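# Pour hazelnuts from bowl into a hand-held cup

## Task

On the table are a small bowl holding hazelnuts and an empty cup. Lift the cup off the table and, while it stays up, transfer all the hazelnuts from the bowl into it. Afterwards put the cup and the bowl back so each stands straight on the table, with the cup right way up; the bowl is allowed to end upside down. It counts as failed if, between the first hazelnut landing in the cup and the last one doing so, the cup is supported by anything other than the robot, or if either the cup or the bowl is released or drops with no surface a few millimetres beneath it. The final arrangement must stay put without the robot holding it. When finished, open the hands and pull them away.

## Robot and tools

Robot: two arms, left_arm and right_arm, facing each other across the table; left_arm's base sits on the +y side. Both carry the same five-finger right hand, so hand numbers and axes mean exactly the same on either arm (they are not mirrored). Cameras: cam_low (896x504), cam_left_wrist and cam_right_wrist (616x616 each).

Scene frame: origin on the table surface halfway between the two bases, +z up, table top at z = 0. Result poses give each hand point's position in metres and orientation as a quaternion wxyz, plus velocities in m/s and rad/s. At long reach the printed position may be somewhat off.

Hand point: a spot fixed to the palm, 0.05 m in front of it, where index pad and thumb tip meet in a pinch. Its +z runs along the straightened fingers (they extend 0.06 to 0.07 m beyond it), +y points out of the palm, +x points across the palm toward the little finger. Sideways the hand spans 0.08 m on the little-finger side and 0.02 m (thumb tucked in front of palm) up to 0.09 m on the thumb side. A wrist bracket on the little-finger side juts 0.03 m past the point along +y and 0.11 m across; it can collide.

The row: every motion command is one list of 28 numbers, each in [-1, 1], always covering both arms. Order: left_arm dx, dy, dz, rx, ry, rz, then left hand little, ring, middle, index, thumb_bend, thumb_turn, force_limit, speed; then the same 14 for right_arm and its hand.

Arm part (dx..rz) is an offset, not a pose: it is measured in that hand point's own axes from its pose in the most recent result that reported it (before any such result, and for a second or later call within one reply, from where it is when the action starts). Scale: 1.0 equals 0.6 m or 180 degrees; rx, ry, rz form one rotation vector. All zeros means go back to that reference pose, not stay idle. Per control step the commanded pose is clipped to 100 mm and 16 degrees from the measured one; position wins over orientation if both cannot be met.

Hand part is absolute targets. Fingers and thumb_bend: +1 straight, -1 fully curled. thumb_turn: +1 beside palm, -1 across in front of it. Pinch: index -0.22, thumb_bend -0.75, thumb_turn -0.57. force_limit maps -1..+1 to roughly 0..10 N at the fingertip (0..15 N for both thumb motors) and only stops closing. speed maps -1..+1 to near zero..full (full travel 0.6 s); close at -0.9 or slower for a gentle grip. A motor moves only when its target changes by 0.01 or more, then locks. To leave a hand unchanged, resend its last eight numbers; before any were sent, use hand_measured plus hand_force_limit and hand_speed. A whole-hand wrap with the thumb turned in first fits objects 0.035 to 0.08 m wide.

Tools:
execute_actions {actions, pictures}: actions is a list with at most one item. Empty list: just report state (with pictures). {rows: up to 15 rows, steps: 3..15} runs that many 1/30 s steps, one row per step, last row repeated; every row counts from the same reference pose. {steps: n, no rows} waits up to 300 steps counted from the previous result. The result is taken 3 steps early; those steps run afterwards. pictures: true forces images.
move {target, speed, stop_force}: target is one 28-number row as above (arm offsets from the reported pose, hand targets absolute). Each hand point travels a straight line, all arms finishing together, 0.5 to 10 s. speed 0.002 to 0.5 m/s (default 0.25), turning up to twice that in rad/s. stop_force 9 to 40 N, one value for both arms, ends an arm's path when its wrist sensor feels that much resistance; use it only very slowly, not while rotating, and not when moving off something being pressed. The move line reports done, off_target, moving, held, contact or fault, and limits such as paced or held.
wait {seconds 0..10}: lets time pass, sends nothing.
zoom_image {camera, region [x0,y0,x1,y1] pixels, at most 504x504}: closer view of the latest image.
show_instructions {}: shows the reference pages.
finished_scene {scene}: ends and grades the scene; irreversible.

Results: state line per arm, Wrist force/torque in the end effector's axes (offset up to about 4 N, noise up to 2.4 N, saturates near 50 N), hand_measured, hand_stopped_by (moving, target, force, stalled, fault), hand_load_n (near 0 means the grip is lost). HELD steps and pose unreachable lines mean the clearance check altered commands. A Hand target line shows where the controller is steering. Simulation keeps running while you compose a reply.

Avoid: the arms striking or pressing each other; pushing past contact with stiff arms (faults); joint torque beyond limits (wrist joints 24.9 N m, others 133) or 150 N of outside force, which freezes the arm for 10 s; motor overheating (warning at 70 °C, braking at 85 °C); dropping or releasing the cup or bowl in midair; knocking anything off the table; fast impacts.

Each tool is called in YAML: its name, and indented under it one key for each argument.

Reference images:

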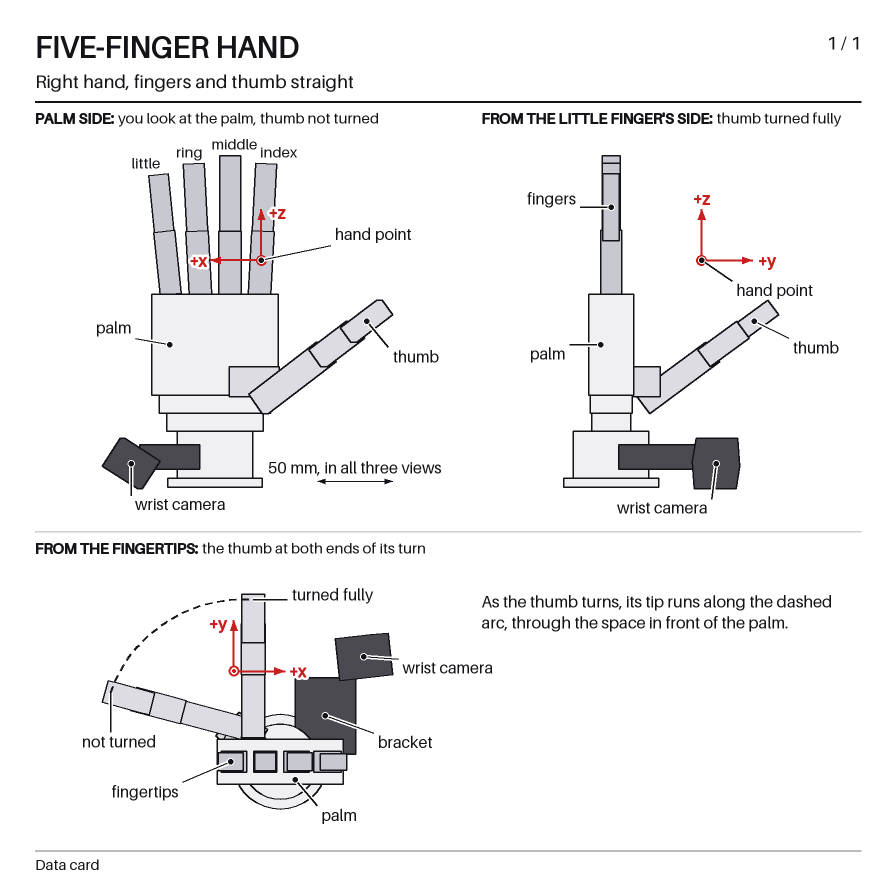

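## Session

execute_actions:
  actions: []

Scene clock: 0.00 s of 6600.00 s.
left_arm: end_effector_position=(+0.3354, +0.4909, +0.4728) hand_measured=(+1.000, +1.000, +1.000, +1.000, +1.000, +1.000) hand_load_n=(+0.0, +0.0, +0.0, +0.0, +0.0, +0.0) hand_stopped_by=(target, target, target, target, target, target) hand_force_limit=0.00 hand_speed=-0.80 end_effector_quat_wxyz=(-0.012, +0.294, +0.956, +0.021) end_effector_velocity=(+0.000, +0.000, +0.000) end_effector_angular_velocity=(-0.000, -0.000, +0.001) | right_arm: end_effector_position=(+0.0675, -0.2562, +0.4932) hand_measured=(+1.000, +1.000, +1.000, +1.000, +1.000, +1.000) hand_load_n=(+0.0, +0.0, +0.0, +0.0, +0.0, +0.0) hand_stopped_by=(target, target, target, target, target, target) hand_force_limit=0.00 hand_speed=-0.80 end_effector_quat_wxyz=(+0.018, -0.384, +0.923, -0.007) end_effector_velocity=(-0.001, -0.000, +0.001) end_effector_angular_velocity=(+0.001, -0.001, -0.001)
Joint positions: left_arm=[ 0.573 -1.722  1.371  1.965  1.549 -1.87 ] | right_arm=[-1.178 -1.752  1.312  1.975  1.587 -1.902]
Joint velocities: left_arm=[ 0.    -0.    -0.    -0.     0.    -0.001] | right_arm=[-0.001 -0.002 -0.     0.001  0.     0.001]
Wrist force (N, on the end effector, along its own x y z axes, offset not removed): no reading
Wrist torque (N m, same axes, about the end effector's origin, offset not removed): no reading
Hand target (left_arm): +0.335, +0.491, +0.473; -0.012, +0.294, +0.956, +0.021
Hand target (right_arm): +0.068, -0.256, +0.493; +0.018, -0.384, +0.923, -0.007

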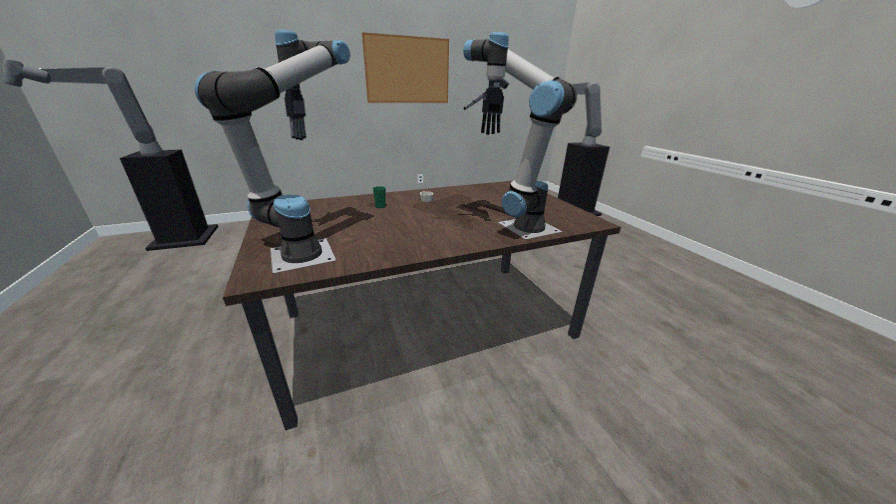

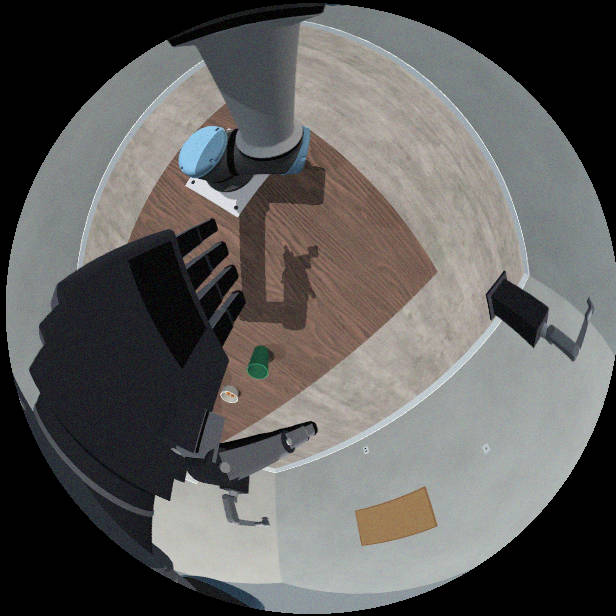

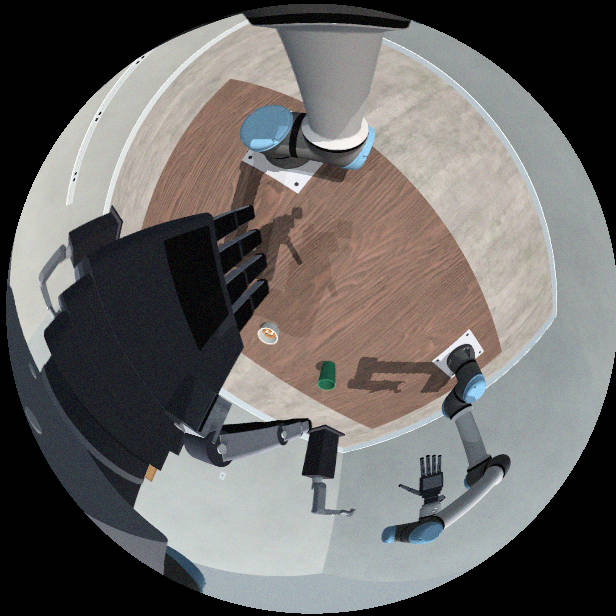

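zoom_image:
  camera: "cam_low"
  region: [340, 160, 480, 230]

zoom_image:
  camera: "cam_right_wrist"
  region: [230, 300, 370, 410]

zoom_image:
  camera: "cam_left_wrist"
  region: [200, 330, 300, 420]

Region (340, 160, 480, 230) of cam_low's 896x504 image, scaled by 3.600, with more detail than that image has.

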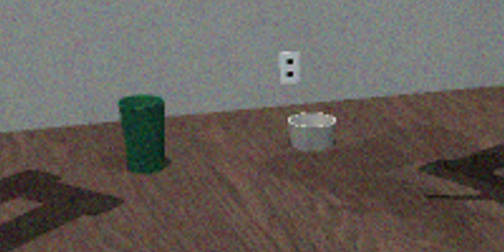

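Region (230, 300, 370, 410) of cam_right_wrist's 616x616 image, scaled by 3.600, with more detail than that image has; it fills the top 396 rows of this view, and the rest is white.

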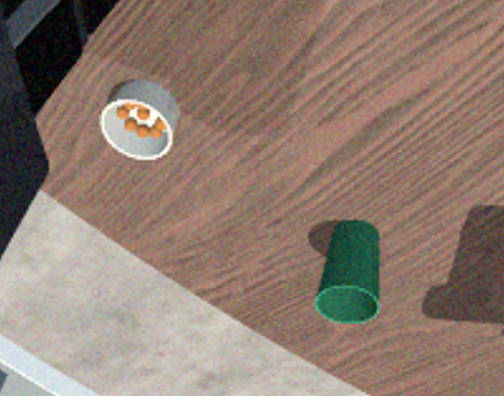

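Region (200, 330, 300, 420) of cam_left_wrist's 616x616 image, scaled by 5.040, with more detail than that image has; it fills the top 454 rows of this view, and the rest is white.

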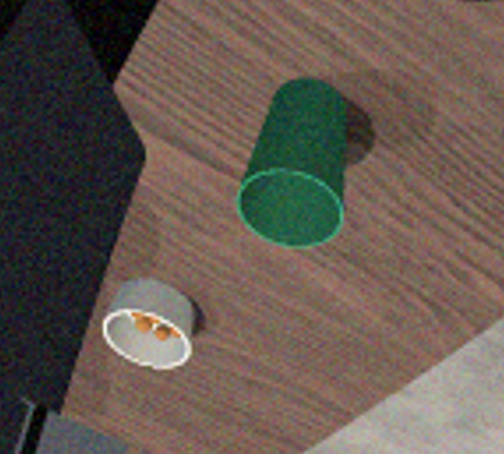

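move:
  target: [-0.436,-0.353,0.562,0.6438,0.1524,-0.6169,1,1,1,1,1,-1,0,0,-0.417,-0.396,0.645,0.6485,0.0802,-0.6692,1,1,1,1,1,-1,0,0]
  speed: 0.4

Scene clock: 10.30 s of 6600.00 s.
left_arm: end_effector_position=(+0.4297, +0.1850, +0.1196) hand_measured=(+1.000, +1.000, +1.000, +1.000, +1.000, -1.000) hand_load_n=(+0.0, +0.0, +0.0, +0.0, +0.0, +0.0) hand_stopped_by=(target, target, target, target, target, target) hand_force_limit=0.00 hand_speed=0.00 end_effector_quat_wxyz=(+0.354, +0.612, -0.355, +0.612) end_effector_velocity=(+0.001, -0.002, -0.001) end_effector_angular_velocity=(-0.007, -0.002, +0.010) | right_arm: end_effector_position=(+0.4270, -0.2456, +0.1199) hand_measured=(+1.000, +1.000, +1.000, +1.000, +1.000, -1.000) hand_load_n=(+0.0, +0.0, +0.0, +0.0, +0.0, +0.0) hand_stopped_by=(target, target, target, target, target, target) hand_force_limit=0.00 hand_speed=0.00 end_effector_quat_wxyz=(-0.183, +0.683, +0.182, +0.683) end_effector_velocity=(+0.001, -0.000, -0.002) end_effector_angular_velocity=(-0.000, -0.004, +0.009)
Joint positions: left_arm=[ 0.759 -1.377  2.373 -0.994  1.911 -4.711] | right_arm=[-1.34  -1.458  2.479 -1.021  1.345 -4.711]
Joint velocities: left_arm=[-0.009  0.005  0.007 -0.02  -0.019 -0.005] | right_arm=[-0.012  0.007  0.004 -0.015 -0.022 -0.002]
Wrist force (N, on the end effector, along its own x y z axes, offset not removed): left_arm=[3.1 1.3 -1.7] | right_arm=[-0.5 -1.9 0.0]
Wrist torque (N m, same axes, about the end effector's origin, offset not removed): left_arm=[0.22 -0.65 0.09] | right_arm=[-0.30 0.05 -0.14]
Hand target (left_arm): +0.430, +0.185, +0.120; +0.354, +0.612, -0.354, +0.612
Hand target (right_arm): +0.427, -0.246, +0.120; -0.183, +0.683, +0.182, +0.683
Off the commanded pose (left_arm): 0.001 m, 0 deg.
Off the commanded pose (right_arm): 0.001 m, 0 deg.
Kept back: nothing.
After step 90, 2.93 s passed at rest.
move: done

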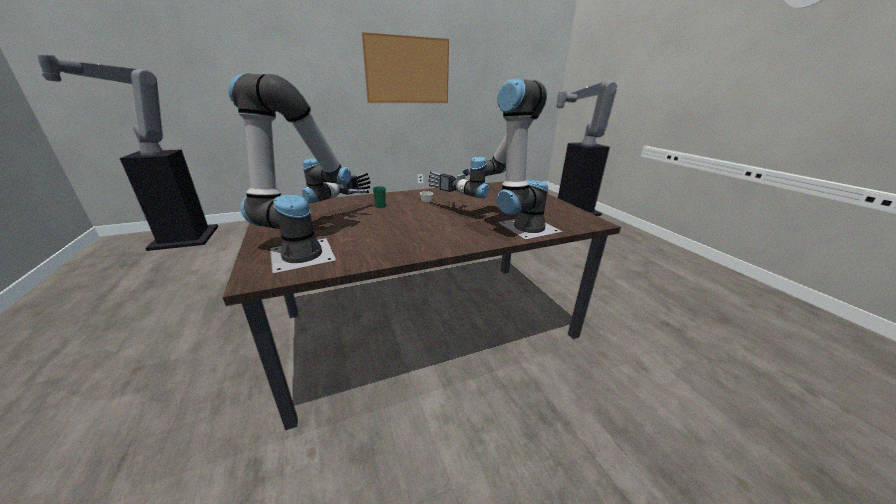

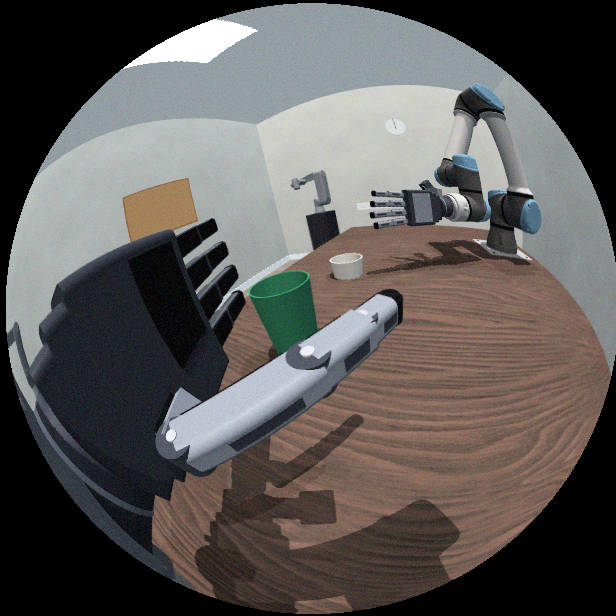

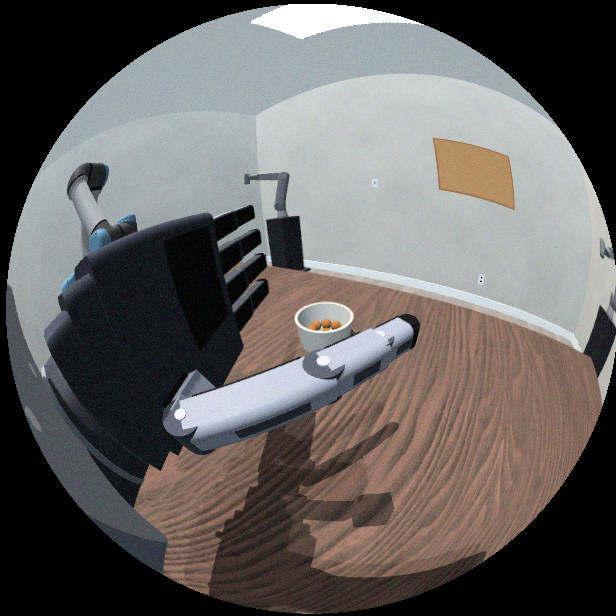

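zoom_image:
  camera: "cam_left_wrist"
  region: [220, 170, 460, 370]

zoom_image:
  camera: "cam_right_wrist"
  region: [230, 250, 430, 400]

Region (220, 170, 460, 370) of cam_left_wrist's 616x616 image, scaled by 2.100, with more detail than that image has.

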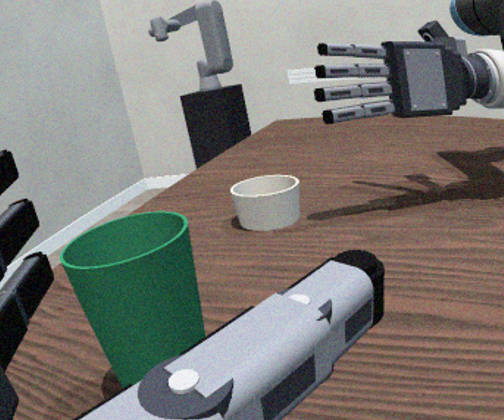

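Region (230, 250, 430, 400) of cam_right_wrist's 616x616 image, scaled by 2.520, with more detail than that image has; it fills the top 378 rows of this view, and the rest is white.

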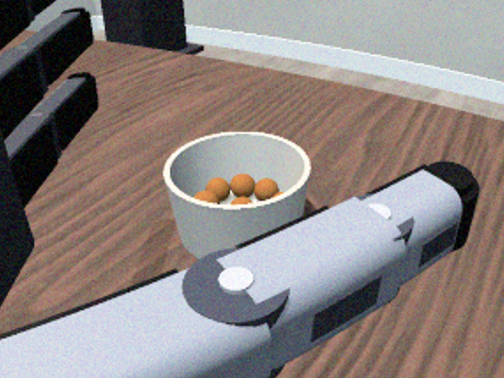

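move:
  target: [-0.148,-0.05,0,0,0,0,1,1,1,1,1,-1,0,0,-0.148,-0.025,0,0,0,0.0556,1,1,1,1,1,-1,0,0]
  speed: 0.15

zoom_image:
  camera: "cam_low"
  region: [300, 150, 500, 230]

Scene clock: 13.23 s of 6600.00 s.
left_arm: end_effector_position=(+0.4558, +0.2001, +0.0311) hand_measured=(+1.000, +1.000, +1.000, +1.000, +1.000, -1.000) hand_load_n=(+0.0, +0.0, +0.0, +0.0, +0.0, +0.0) hand_stopped_by=(target, target, target, target, target, target) hand_force_limit=0.00 hand_speed=0.00 end_effector_quat_wxyz=(+0.354, +0.612, -0.355, +0.612) end_effector_velocity=(+0.001, -0.000, -0.002) end_effector_angular_velocity=(-0.002, -0.000, -0.001) | right_arm: end_effector_position=(+0.4194, -0.2325, +0.0312) hand_measured=(+1.000, +1.000, +1.000, +1.000, +1.000, -1.000) hand_load_n=(+0.0, +0.0, +0.0, +0.0, +0.0, +0.0) hand_stopped_by=(target, target, target, target, target, target) hand_force_limit=0.00 hand_speed=0.00 end_effector_quat_wxyz=(-0.241, +0.697, +0.121, +0.665) end_effector_velocity=(-0.000, +0.001, -0.003) end_effector_angular_velocity=(+0.003, +0.002, +0.001)
Joint positions: left_arm=[ 0.85  -1.076  2.344 -1.267  2.002 -4.711] | right_arm=[-1.306 -1.169  2.51  -1.341  1.379 -4.536]
Joint velocities: left_arm=[ 0.001  0.007 -0.002 -0.007  0.002 -0.001] | right_arm=[ 0.002  0.011 -0.    -0.011  0.001  0.004]
Wrist force (N, on the end effector, along its own x y z axes, offset not removed): left_arm=[2.0 1.4 -1.6] | right_arm=[-0.9 0.4 -0.9]
Wrist torque (N m, same axes, about the end effector's origin, offset not removed): left_arm=[0.31 -0.35 -0.05] | right_arm=[0.26 0.12 -0.19]
Hand target (left_arm): +0.456, +0.200, +0.031; +0.354, +0.612, -0.355, +0.612
Hand target (right_arm): +0.419, -0.232, +0.031; -0.242, +0.697, +0.121, +0.665
Off the commanded pose (left_arm): 0.000 m, 0 deg.
Off the commanded pose (right_arm): 0.000 m, 0 deg.
Kept back: nothing.
move: done

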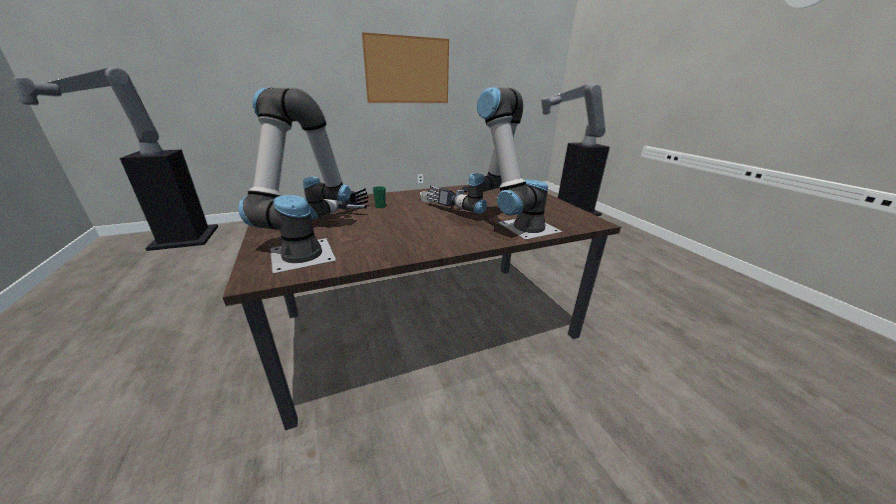

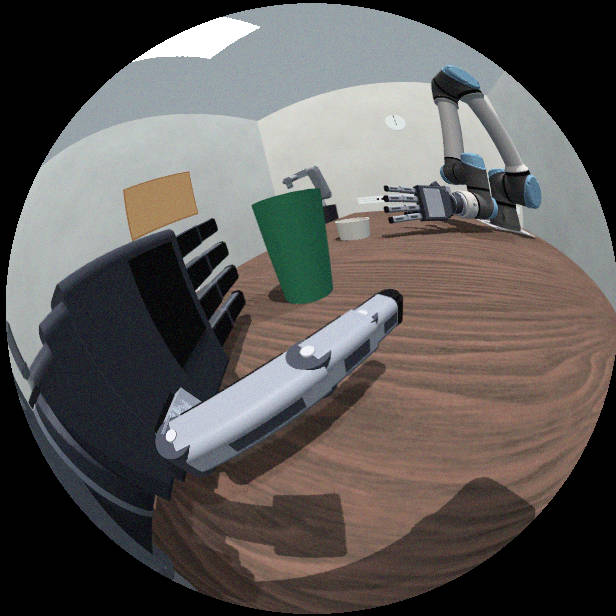

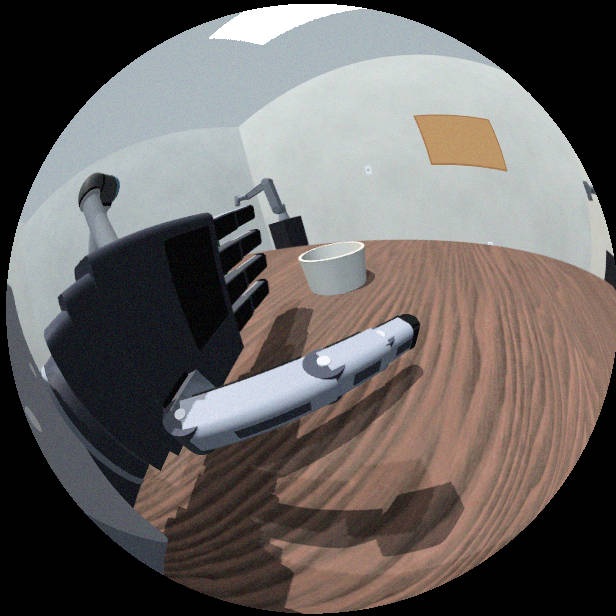

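Region (300, 150, 500, 230) of cam_low's 896x504 image, scaled by 2.520, with more detail than that image has; it fills the top 202 rows of this view, and the rest is white.

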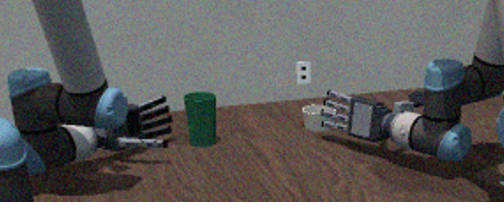

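zoom_image:
  camera: "cam_left_wrist"
  region: [325, 170, 505, 250]

Region (325, 170, 505, 250) of cam_left_wrist's 616x616 image, scaled by 2.800, with more detail than that image has.

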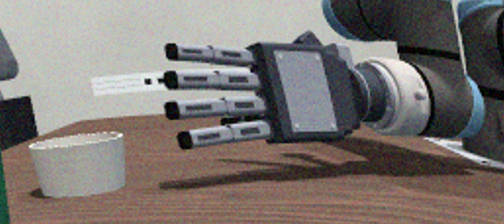

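move:
  target: [0,0,0.15,0,0,0,1,1,1,1,1,-1,0,0,-0.023,0.004,0.167,0,0,0,1,1,1,1,1,-1,0,0]
  speed: 0.12

Scene clock: 15.07 s of 6600.00 s.
left_arm: end_effector_position=(+0.5006, +0.1222, +0.0311) hand_measured=(+1.000, +1.000, +1.000, +1.000, +1.000, -1.000) hand_load_n=(+0.0, +0.0, +0.0, +0.0, +0.0, +0.0) hand_stopped_by=(target, target, target, target, target, target) hand_force_limit=0.00 hand_speed=0.00 end_effector_quat_wxyz=(+0.354, +0.612, -0.355, +0.612) end_effector_velocity=(+0.001, -0.001, -0.000) end_effector_angular_velocity=(+0.000, -0.001, +0.001) | right_arm: end_effector_position=(+0.5061, -0.1826, +0.0172) hand_measured=(+1.000, +1.000, +1.000, +1.000, +1.000, -1.000) hand_load_n=(+0.0, +0.0, +0.0, +0.0, +0.0, +0.0) hand_stopped_by=(target, target, target, target, target, target) hand_force_limit=0.00 hand_speed=0.00 end_effector_quat_wxyz=(-0.241, +0.697, +0.121, +0.665) end_effector_velocity=(+0.001, +0.001, -0.002) end_effector_angular_velocity=(-0.001, +0.002, +0.001)
Joint positions: left_arm=[ 0.755 -1.     2.151 -1.149  1.907 -4.711] | right_arm=[-1.252 -1.02   2.229 -1.209  1.433 -4.536]
Joint velocities: left_arm=[-0.     0.002 -0.004  0.002 -0.002  0.001] | right_arm=[ 0.001  0.005 -0.004  0.002  0.     0.   ]
Wrist force (N, on the end effector, along its own x y z axes, offset not removed): left_arm=[1.4 2.6 -1.4] | right_arm=[-0.4 0.5 0.1]
Wrist torque (N m, same axes, about the end effector's origin, offset not removed): left_arm=[0.48 -0.24 0.04] | right_arm=[0.19 0.00 -0.17]
Hand target (left_arm): +0.501, +0.122, +0.031; +0.354, +0.612, -0.355, +0.612
Hand target (right_arm): +0.506, -0.183, +0.017; -0.241, +0.697, +0.121, +0.665
Off the commanded pose (left_arm): 0.000 m, 0 deg.
Off the commanded pose (right_arm): 0.000 m, 0 deg.
Kept back: nothing.
move: done

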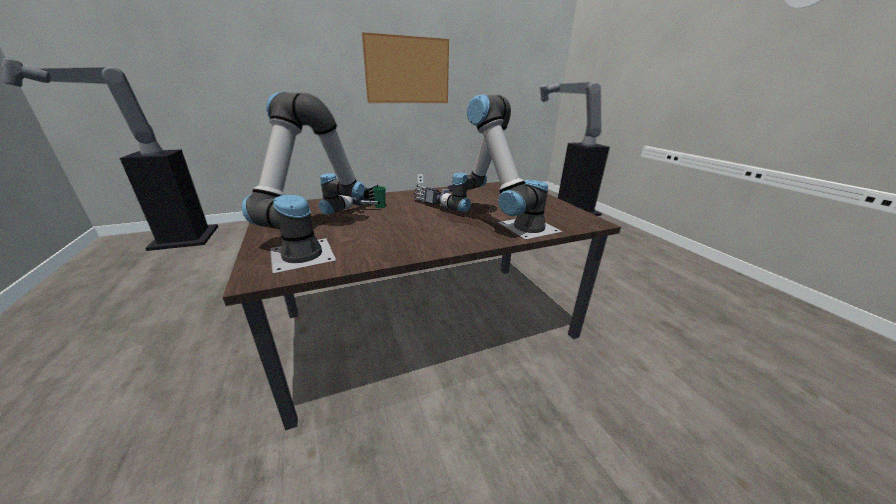

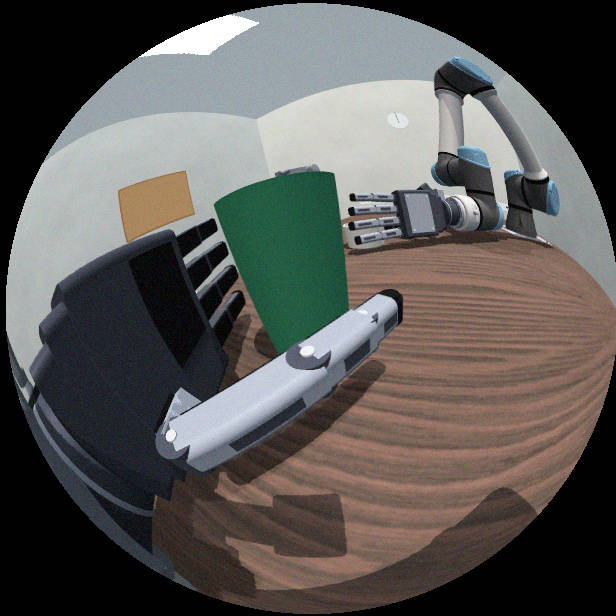

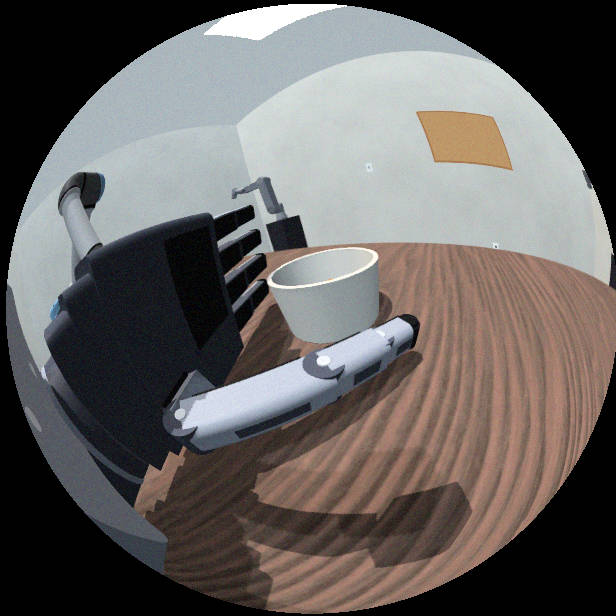

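move:
  target: [0,0.014,0.048,0,0,0,1,1,1,1,1,-1,0,0,0,0,0.053,0,0,0,1,1,1,1,1,-1,0,0]
  speed: 0.06

Scene clock: 16.27 s of 6600.00 s.
left_arm: end_effector_position=(+0.5077, +0.0932, +0.0311) hand_measured=(+1.000, +1.000, +1.000, +1.000, +1.000, -1.000) hand_load_n=(+0.0, +0.0, +0.0, +0.0, +0.0, +0.0) hand_stopped_by=(target, target, target, target, target, target) hand_force_limit=0.00 hand_speed=0.00 end_effector_quat_wxyz=(+0.354, +0.612, -0.355, +0.612) end_effector_velocity=(+0.001, -0.001, +0.000) end_effector_angular_velocity=(-0.001, +0.001, +0.002) | right_arm: end_effector_position=(+0.5334, -0.1668, +0.0172) hand_measured=(+1.000, +1.000, +1.000, +1.000, +1.000, -1.000) hand_load_n=(+0.0, +0.0, +0.0, +0.0, +0.0, +0.0) hand_stopped_by=(target, target, target, target, target, target) hand_force_limit=0.00 hand_speed=0.00 end_effector_quat_wxyz=(-0.241, +0.697, +0.121, +0.665) end_effector_velocity=(+0.002, +0.001, +0.001) end_effector_angular_velocity=(+0.001, -0.002, -0.000)
Joint positions: left_arm=[ 0.713 -0.978  2.098 -1.118  1.865 -4.711] | right_arm=[-1.241 -0.984  2.138 -1.154  1.444 -4.536]
Joint velocities: left_arm=[-0.001  0.001 -0.004  0.003 -0.003 -0.001] | right_arm=[ 0.001  0.    -0.007  0.004  0.001 -0.   ]
Wrist force (N, on the end effector, along its own x y z axes, offset not removed): left_arm=[4.5 2.0 0.7] | right_arm=[-0.5 1.8 1.5]
Wrist torque (N m, same axes, about the end effector's origin, offset not removed): left_arm=[0.21 -0.83 0.17] | right_arm=[0.15 -0.17 -0.06]
Hand target (left_arm): +0.508, +0.093, +0.031; +0.354, +0.612, -0.355, +0.612
Hand target (right_arm): +0.534, -0.167, +0.017; -0.241, +0.697, +0.121, +0.665
Off the commanded pose (left_arm): 0.000 m, 0 deg.
Off the commanded pose (right_arm): 0.000 m, 0 deg.
Kept back: nothing.
move: done

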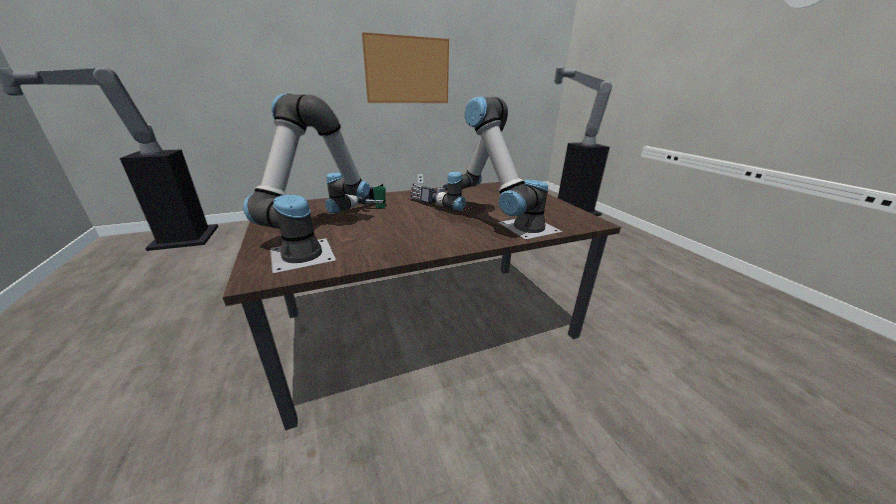

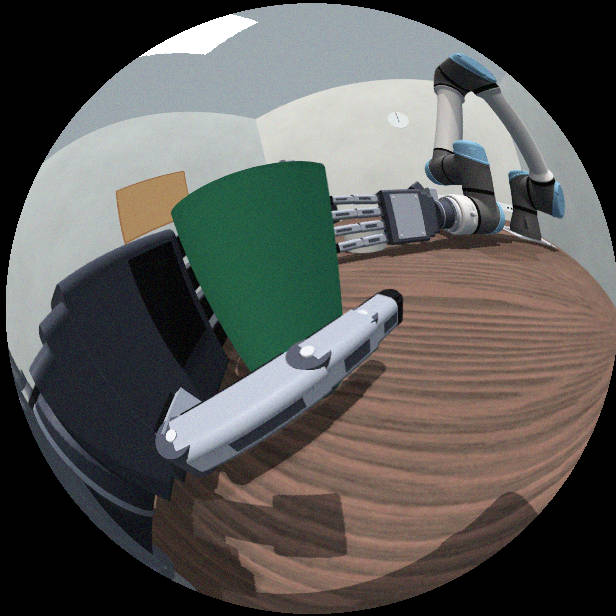

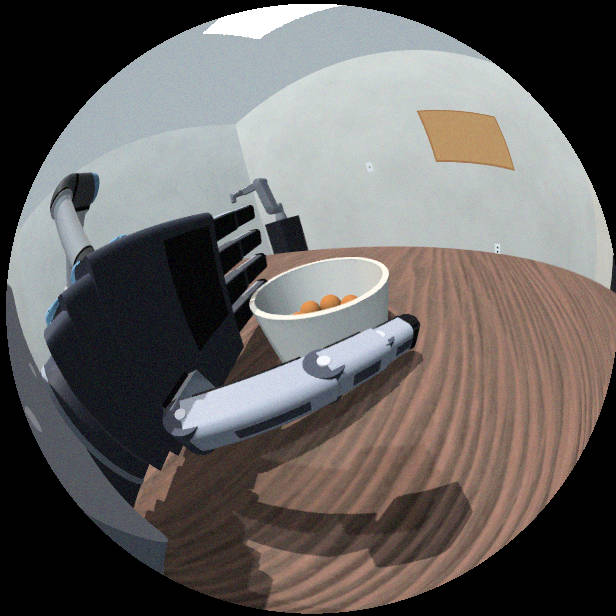

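move:
  target: [0,0,0.013,0,0,0,0.5,0.5,0.5,0.5,1,-1,-0.4,-0.3,0,0,0.02,0,0,0,1,1,0.6,0.6,1,-1,-0.4,-0.3]
  speed: 0.04

Scene clock: 19.43 s of 6600.00 s.
left_arm: end_effector_position=(+0.5115, +0.0865, +0.0311) hand_measured=(+0.500, +0.500, +0.500, +0.500, +1.000, -1.000) hand_load_n=(+0.0, +0.0, +0.0, +0.0, +0.0, +0.0) hand_stopped_by=(target, target, target, target, target, target) hand_force_limit=-0.40 hand_speed=-0.30 end_effector_quat_wxyz=(+0.354, +0.612, -0.355, +0.612) end_effector_velocity=(+0.001, -0.001, +0.000) end_effector_angular_velocity=(-0.001, +0.000, +0.000) | right_arm: end_effector_position=(+0.5437, -0.1609, +0.0172) hand_measured=(+1.000, +1.000, +0.600, +0.600, +1.000, -1.000) hand_load_n=(+0.0, +0.0, +0.0, +0.0, +0.0, +0.0) hand_stopped_by=(target, target, target, target, target, target) hand_force_limit=-0.40 hand_speed=-0.30 end_effector_quat_wxyz=(-0.241, +0.697, +0.121, +0.665) end_effector_velocity=(+0.002, +0.001, +0.002) end_effector_angular_velocity=(+0.000, -0.003, +0.000)
Joint positions: left_arm=[ 0.708 -0.97   2.079 -1.107  1.86  -4.711] | right_arm=[-1.237 -0.97   2.103 -1.133  1.448 -4.536]
Joint velocities: left_arm=[-0.001  0.001 -0.002  0.001 -0.001 -0.   ] | right_arm=[ 0.001 -0.002 -0.004  0.003  0.    -0.001]
Wrist force (N, on the end effector, along its own x y z axes, offset not removed): left_arm=[4.5 1.3 -1.8] | right_arm=[-0.4 -1.3 -1.0]
Wrist torque (N m, same axes, about the end effector's origin, offset not removed): left_arm=[0.17 -0.66 0.21] | right_arm=[-0.25 0.02 -0.04]
Hand target (left_arm): +0.512, +0.086, +0.031; +0.354, +0.612, -0.355, +0.612
Hand target (right_arm): +0.544, -0.161, +0.017; -0.241, +0.697, +0.121, +0.665
Off the commanded pose (left_arm): 0.000 m, 0 deg.
Off the commanded pose (right_arm): 0.000 m, 0 deg.
Kept back: nothing.
move: done

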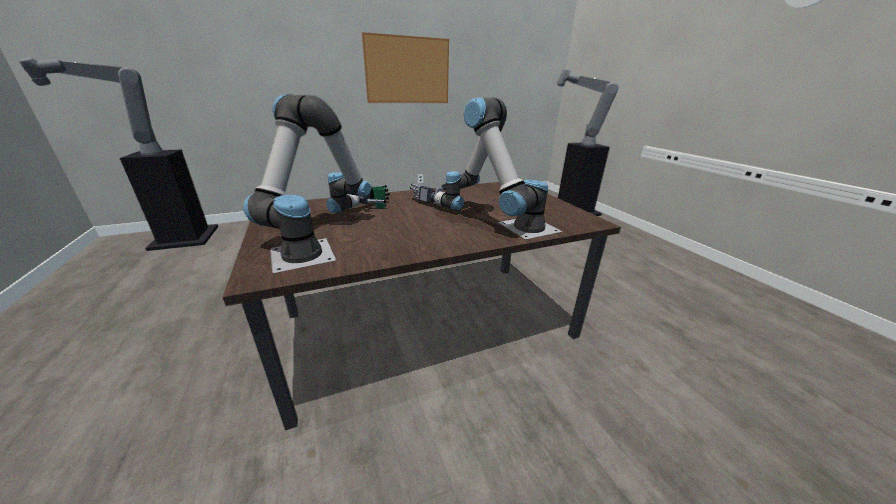

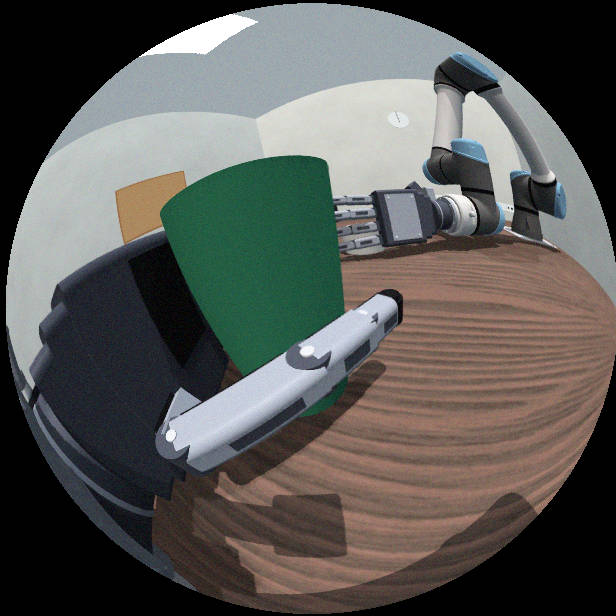

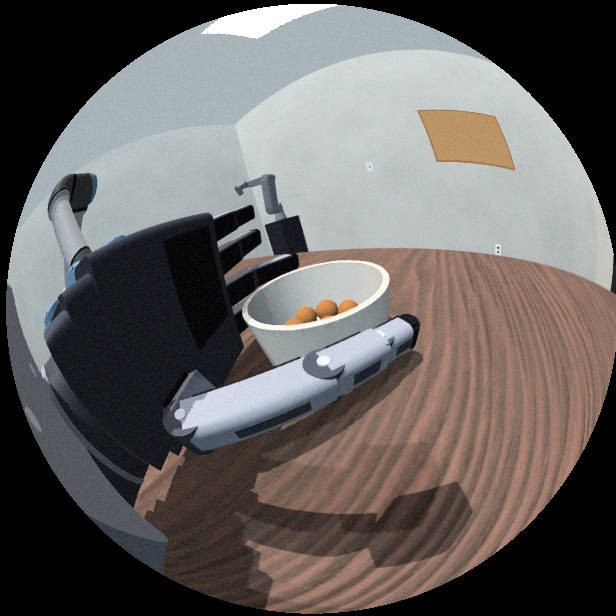

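move:
  target: [0,0,0,0,0,0,-0.5,-0.5,-0.5,-0.5,0.3,-1,0,-0.8,-0.006,0.001,0,0,0,0,1,1,-0.3,-0.3,0.5,-1,0,-0.85]
  speed: 0.02

Scene clock: 21.87 s of 6600.00 s.
left_arm: end_effector_position=(+0.5115, +0.0865, +0.0311) hand_measured=(-0.142, -0.130, -0.130, -0.130, +0.622, -1.000) hand_load_n=(+2.5, +2.0, +3.0, +5.5, +8.0, +2.5) hand_stopped_by=(force, force, force, force, force, target) hand_force_limit=0.00 hand_speed=-0.80 end_effector_quat_wxyz=(+0.354, +0.612, -0.355, +0.612) end_effector_velocity=(-0.001, -0.001, -0.000) end_effector_angular_velocity=(+0.001, +0.000, -0.003) | right_arm: end_effector_position=(+0.5437, -0.1609, +0.0136) hand_measured=(+1.000, +1.000, +0.312, +0.228, +0.808, -1.000) hand_load_n=(+0.0, +0.0, +5.0, +6.0, +9.0, -0.5) hand_stopped_by=(target, target, force, force, force, target) hand_force_limit=0.00 hand_speed=-0.85 end_effector_quat_wxyz=(-0.241, +0.697, +0.121, +0.665) end_effector_velocity=(-0.000, -0.001, -0.002) end_effector_angular_velocity=(-0.001, +0.002, -0.001)
Joint positions: left_arm=[ 0.708 -0.97   2.079 -1.107  1.86  -4.711] | right_arm=[-1.237 -0.961  2.103 -1.142  1.448 -4.536]
Joint velocities: left_arm=[-0.002  0.     0.     0.     0.     0.   ] | right_arm=[-0.     0.002  0.    -0.001  0.001  0.   ]
Wrist force (N, on the end effector, along its own x y z axes, offset not removed): left_arm=[2.1 1.6 -2.0] | right_arm=[0.9 -1.0 3.0]
Wrist torque (N m, same axes, about the end effector's origin, offset not removed): left_arm=[0.45 -0.34 0.07] | right_arm=[0.11 -0.05 -0.22]
Hand target (left_arm): +0.511, +0.087, +0.031; +0.354, +0.612, -0.355, +0.612
Hand target (right_arm): +0.544, -0.161, +0.014; -0.241, +0.697, +0.121, +0.665
Off the commanded pose (left_arm): 0.000 m, 0 deg.
Off the commanded pose (right_arm): 0.000 m, 0 deg.
Kept back: nothing.
move: done

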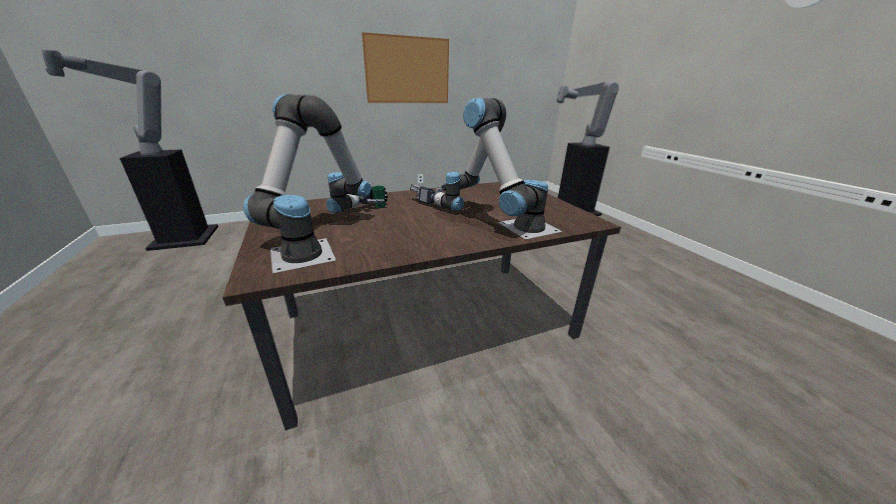

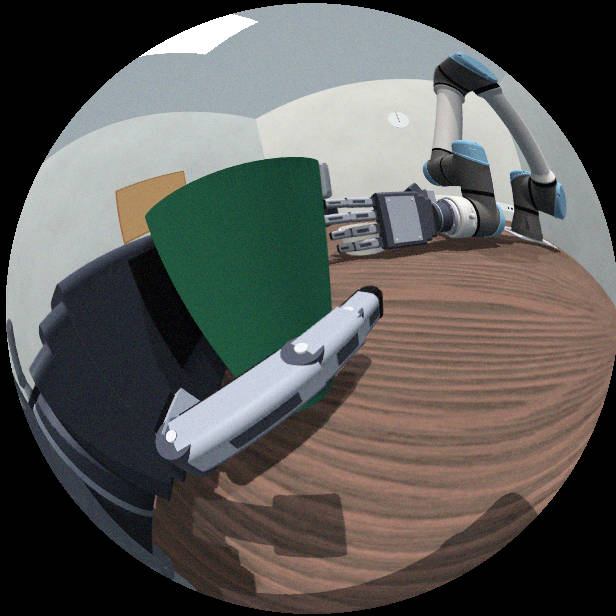

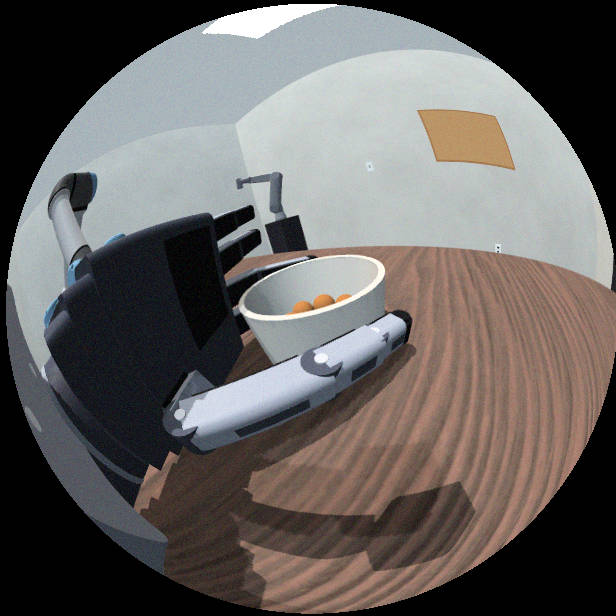

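move:
  target: [0.07,0,0,0,0,0,-0.5,-0.5,-0.5,-0.5,0.3,-1,0,-0.8,0.069,-0.012,0,0,0,0,1,1,-0.3,-0.3,0.5,-1,0,-0.85]
  speed: 0.06

zoom_image:
  camera: "cam_low"
  region: [320, 150, 480, 220]

Scene clock: 23.20 s of 6600.00 s.
left_arm: end_effector_position=(+0.5114, +0.0865, +0.0729) hand_measured=(-0.142, -0.130, -0.130, -0.130, +0.622, -1.000) hand_load_n=(+2.5, +2.0, +3.0, +5.5, +8.0, +3.0) hand_stopped_by=(force, force, force, force, force, target) hand_force_limit=0.00 hand_speed=-0.80 end_effector_quat_wxyz=(+0.354, +0.612, -0.355, +0.612) end_effector_velocity=(+0.000, -0.000, +0.002) end_effector_angular_velocity=(+0.001, -0.001, +0.000) | right_arm: end_effector_position=(+0.5437, -0.1610, +0.0554) hand_measured=(+1.000, +1.000, +0.312, +0.228, +0.808, -1.000) hand_load_n=(+0.0, +0.0, +4.0, +6.0, +9.5, +2.0) hand_stopped_by=(target, target, force, force, force, target) hand_force_limit=0.00 hand_speed=-0.85 end_effector_quat_wxyz=(-0.241, +0.697, +0.121, +0.665) end_effector_velocity=(-0.000, -0.000, +0.002) end_effector_angular_velocity=(-0.001, -0.000, -0.000)
Joint positions: left_arm=[ 0.708 -1.068  2.073 -1.003  1.86  -4.711] | right_arm=[-1.237 -1.062  2.1   -1.037  1.448 -4.536]
Joint velocities: left_arm=[ 0.    -0.004 -0.002  0.006  0.     0.001] | right_arm=[-0.    -0.006 -0.     0.006  0.    -0.001]
Wrist force (N, on the end effector, along its own x y z axes, offset not removed): left_arm=[-0.4 0.5 -0.9] | right_arm=[-1.4 0.1 0.9]
Wrist torque (N m, same axes, about the end effector's origin, offset not removed): left_arm=[0.19 0.08 -0.12] | right_arm=[-0.17 -0.10 0.09]
Hand target (left_arm): +0.511, +0.087, +0.073; +0.354, +0.612, -0.355, +0.612
Hand target (right_arm): +0.544, -0.161, +0.056; -0.241, +0.697, +0.121, +0.665
Off the commanded pose (left_arm): 0.000 m, 0 deg.
Off the commanded pose (right_arm): 0.000 m, 0 deg.
Kept back: nothing.
move: done

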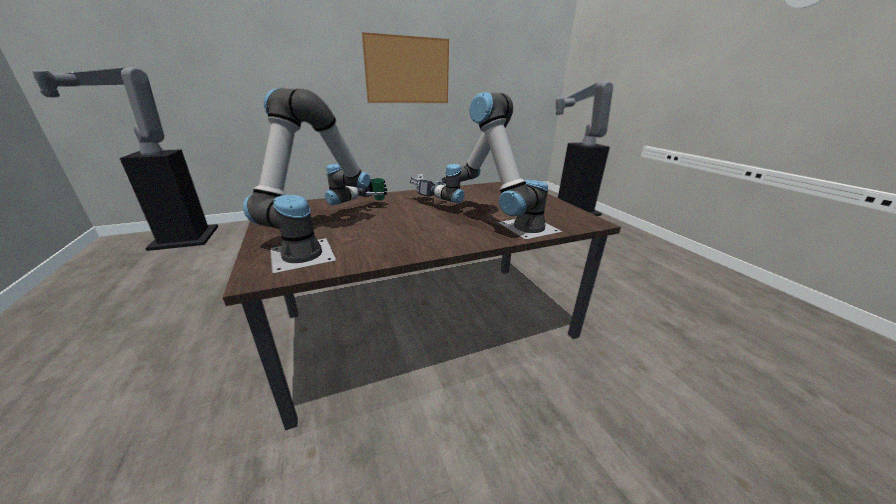

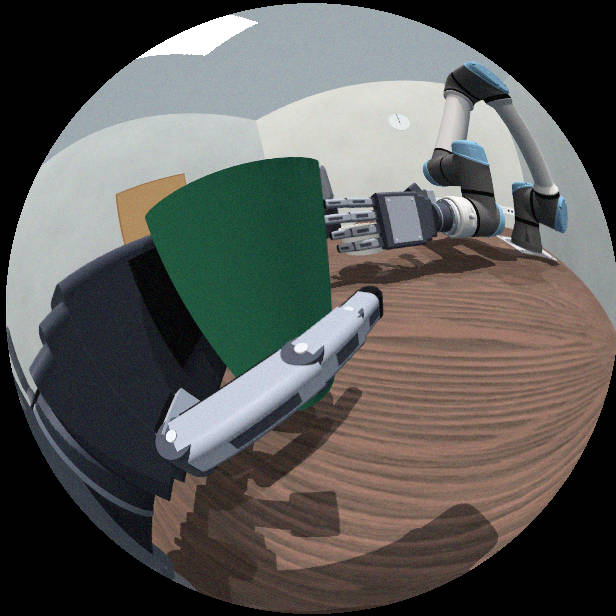

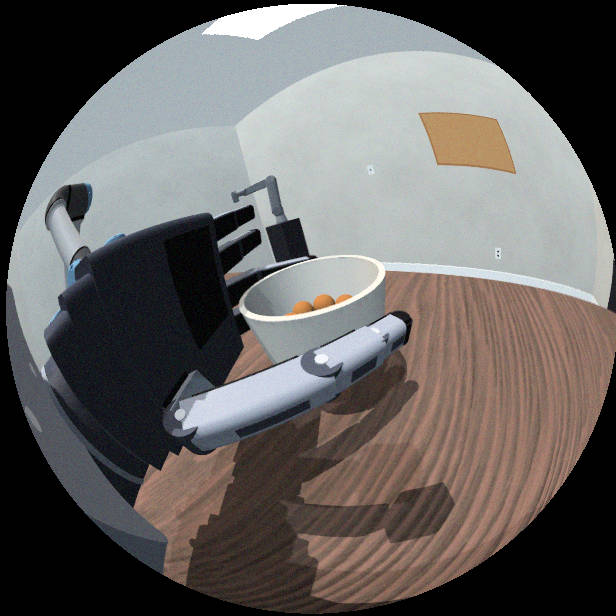

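Region (320, 150, 480, 220) of cam_low's 896x504 image, scaled by 3.150, with more detail than that image has; it fills the top 220 rows of this view, and the rest is white.

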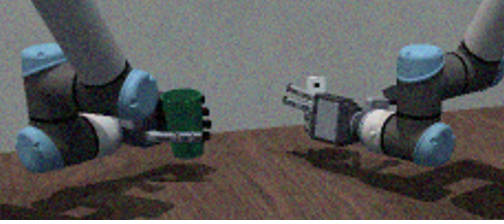

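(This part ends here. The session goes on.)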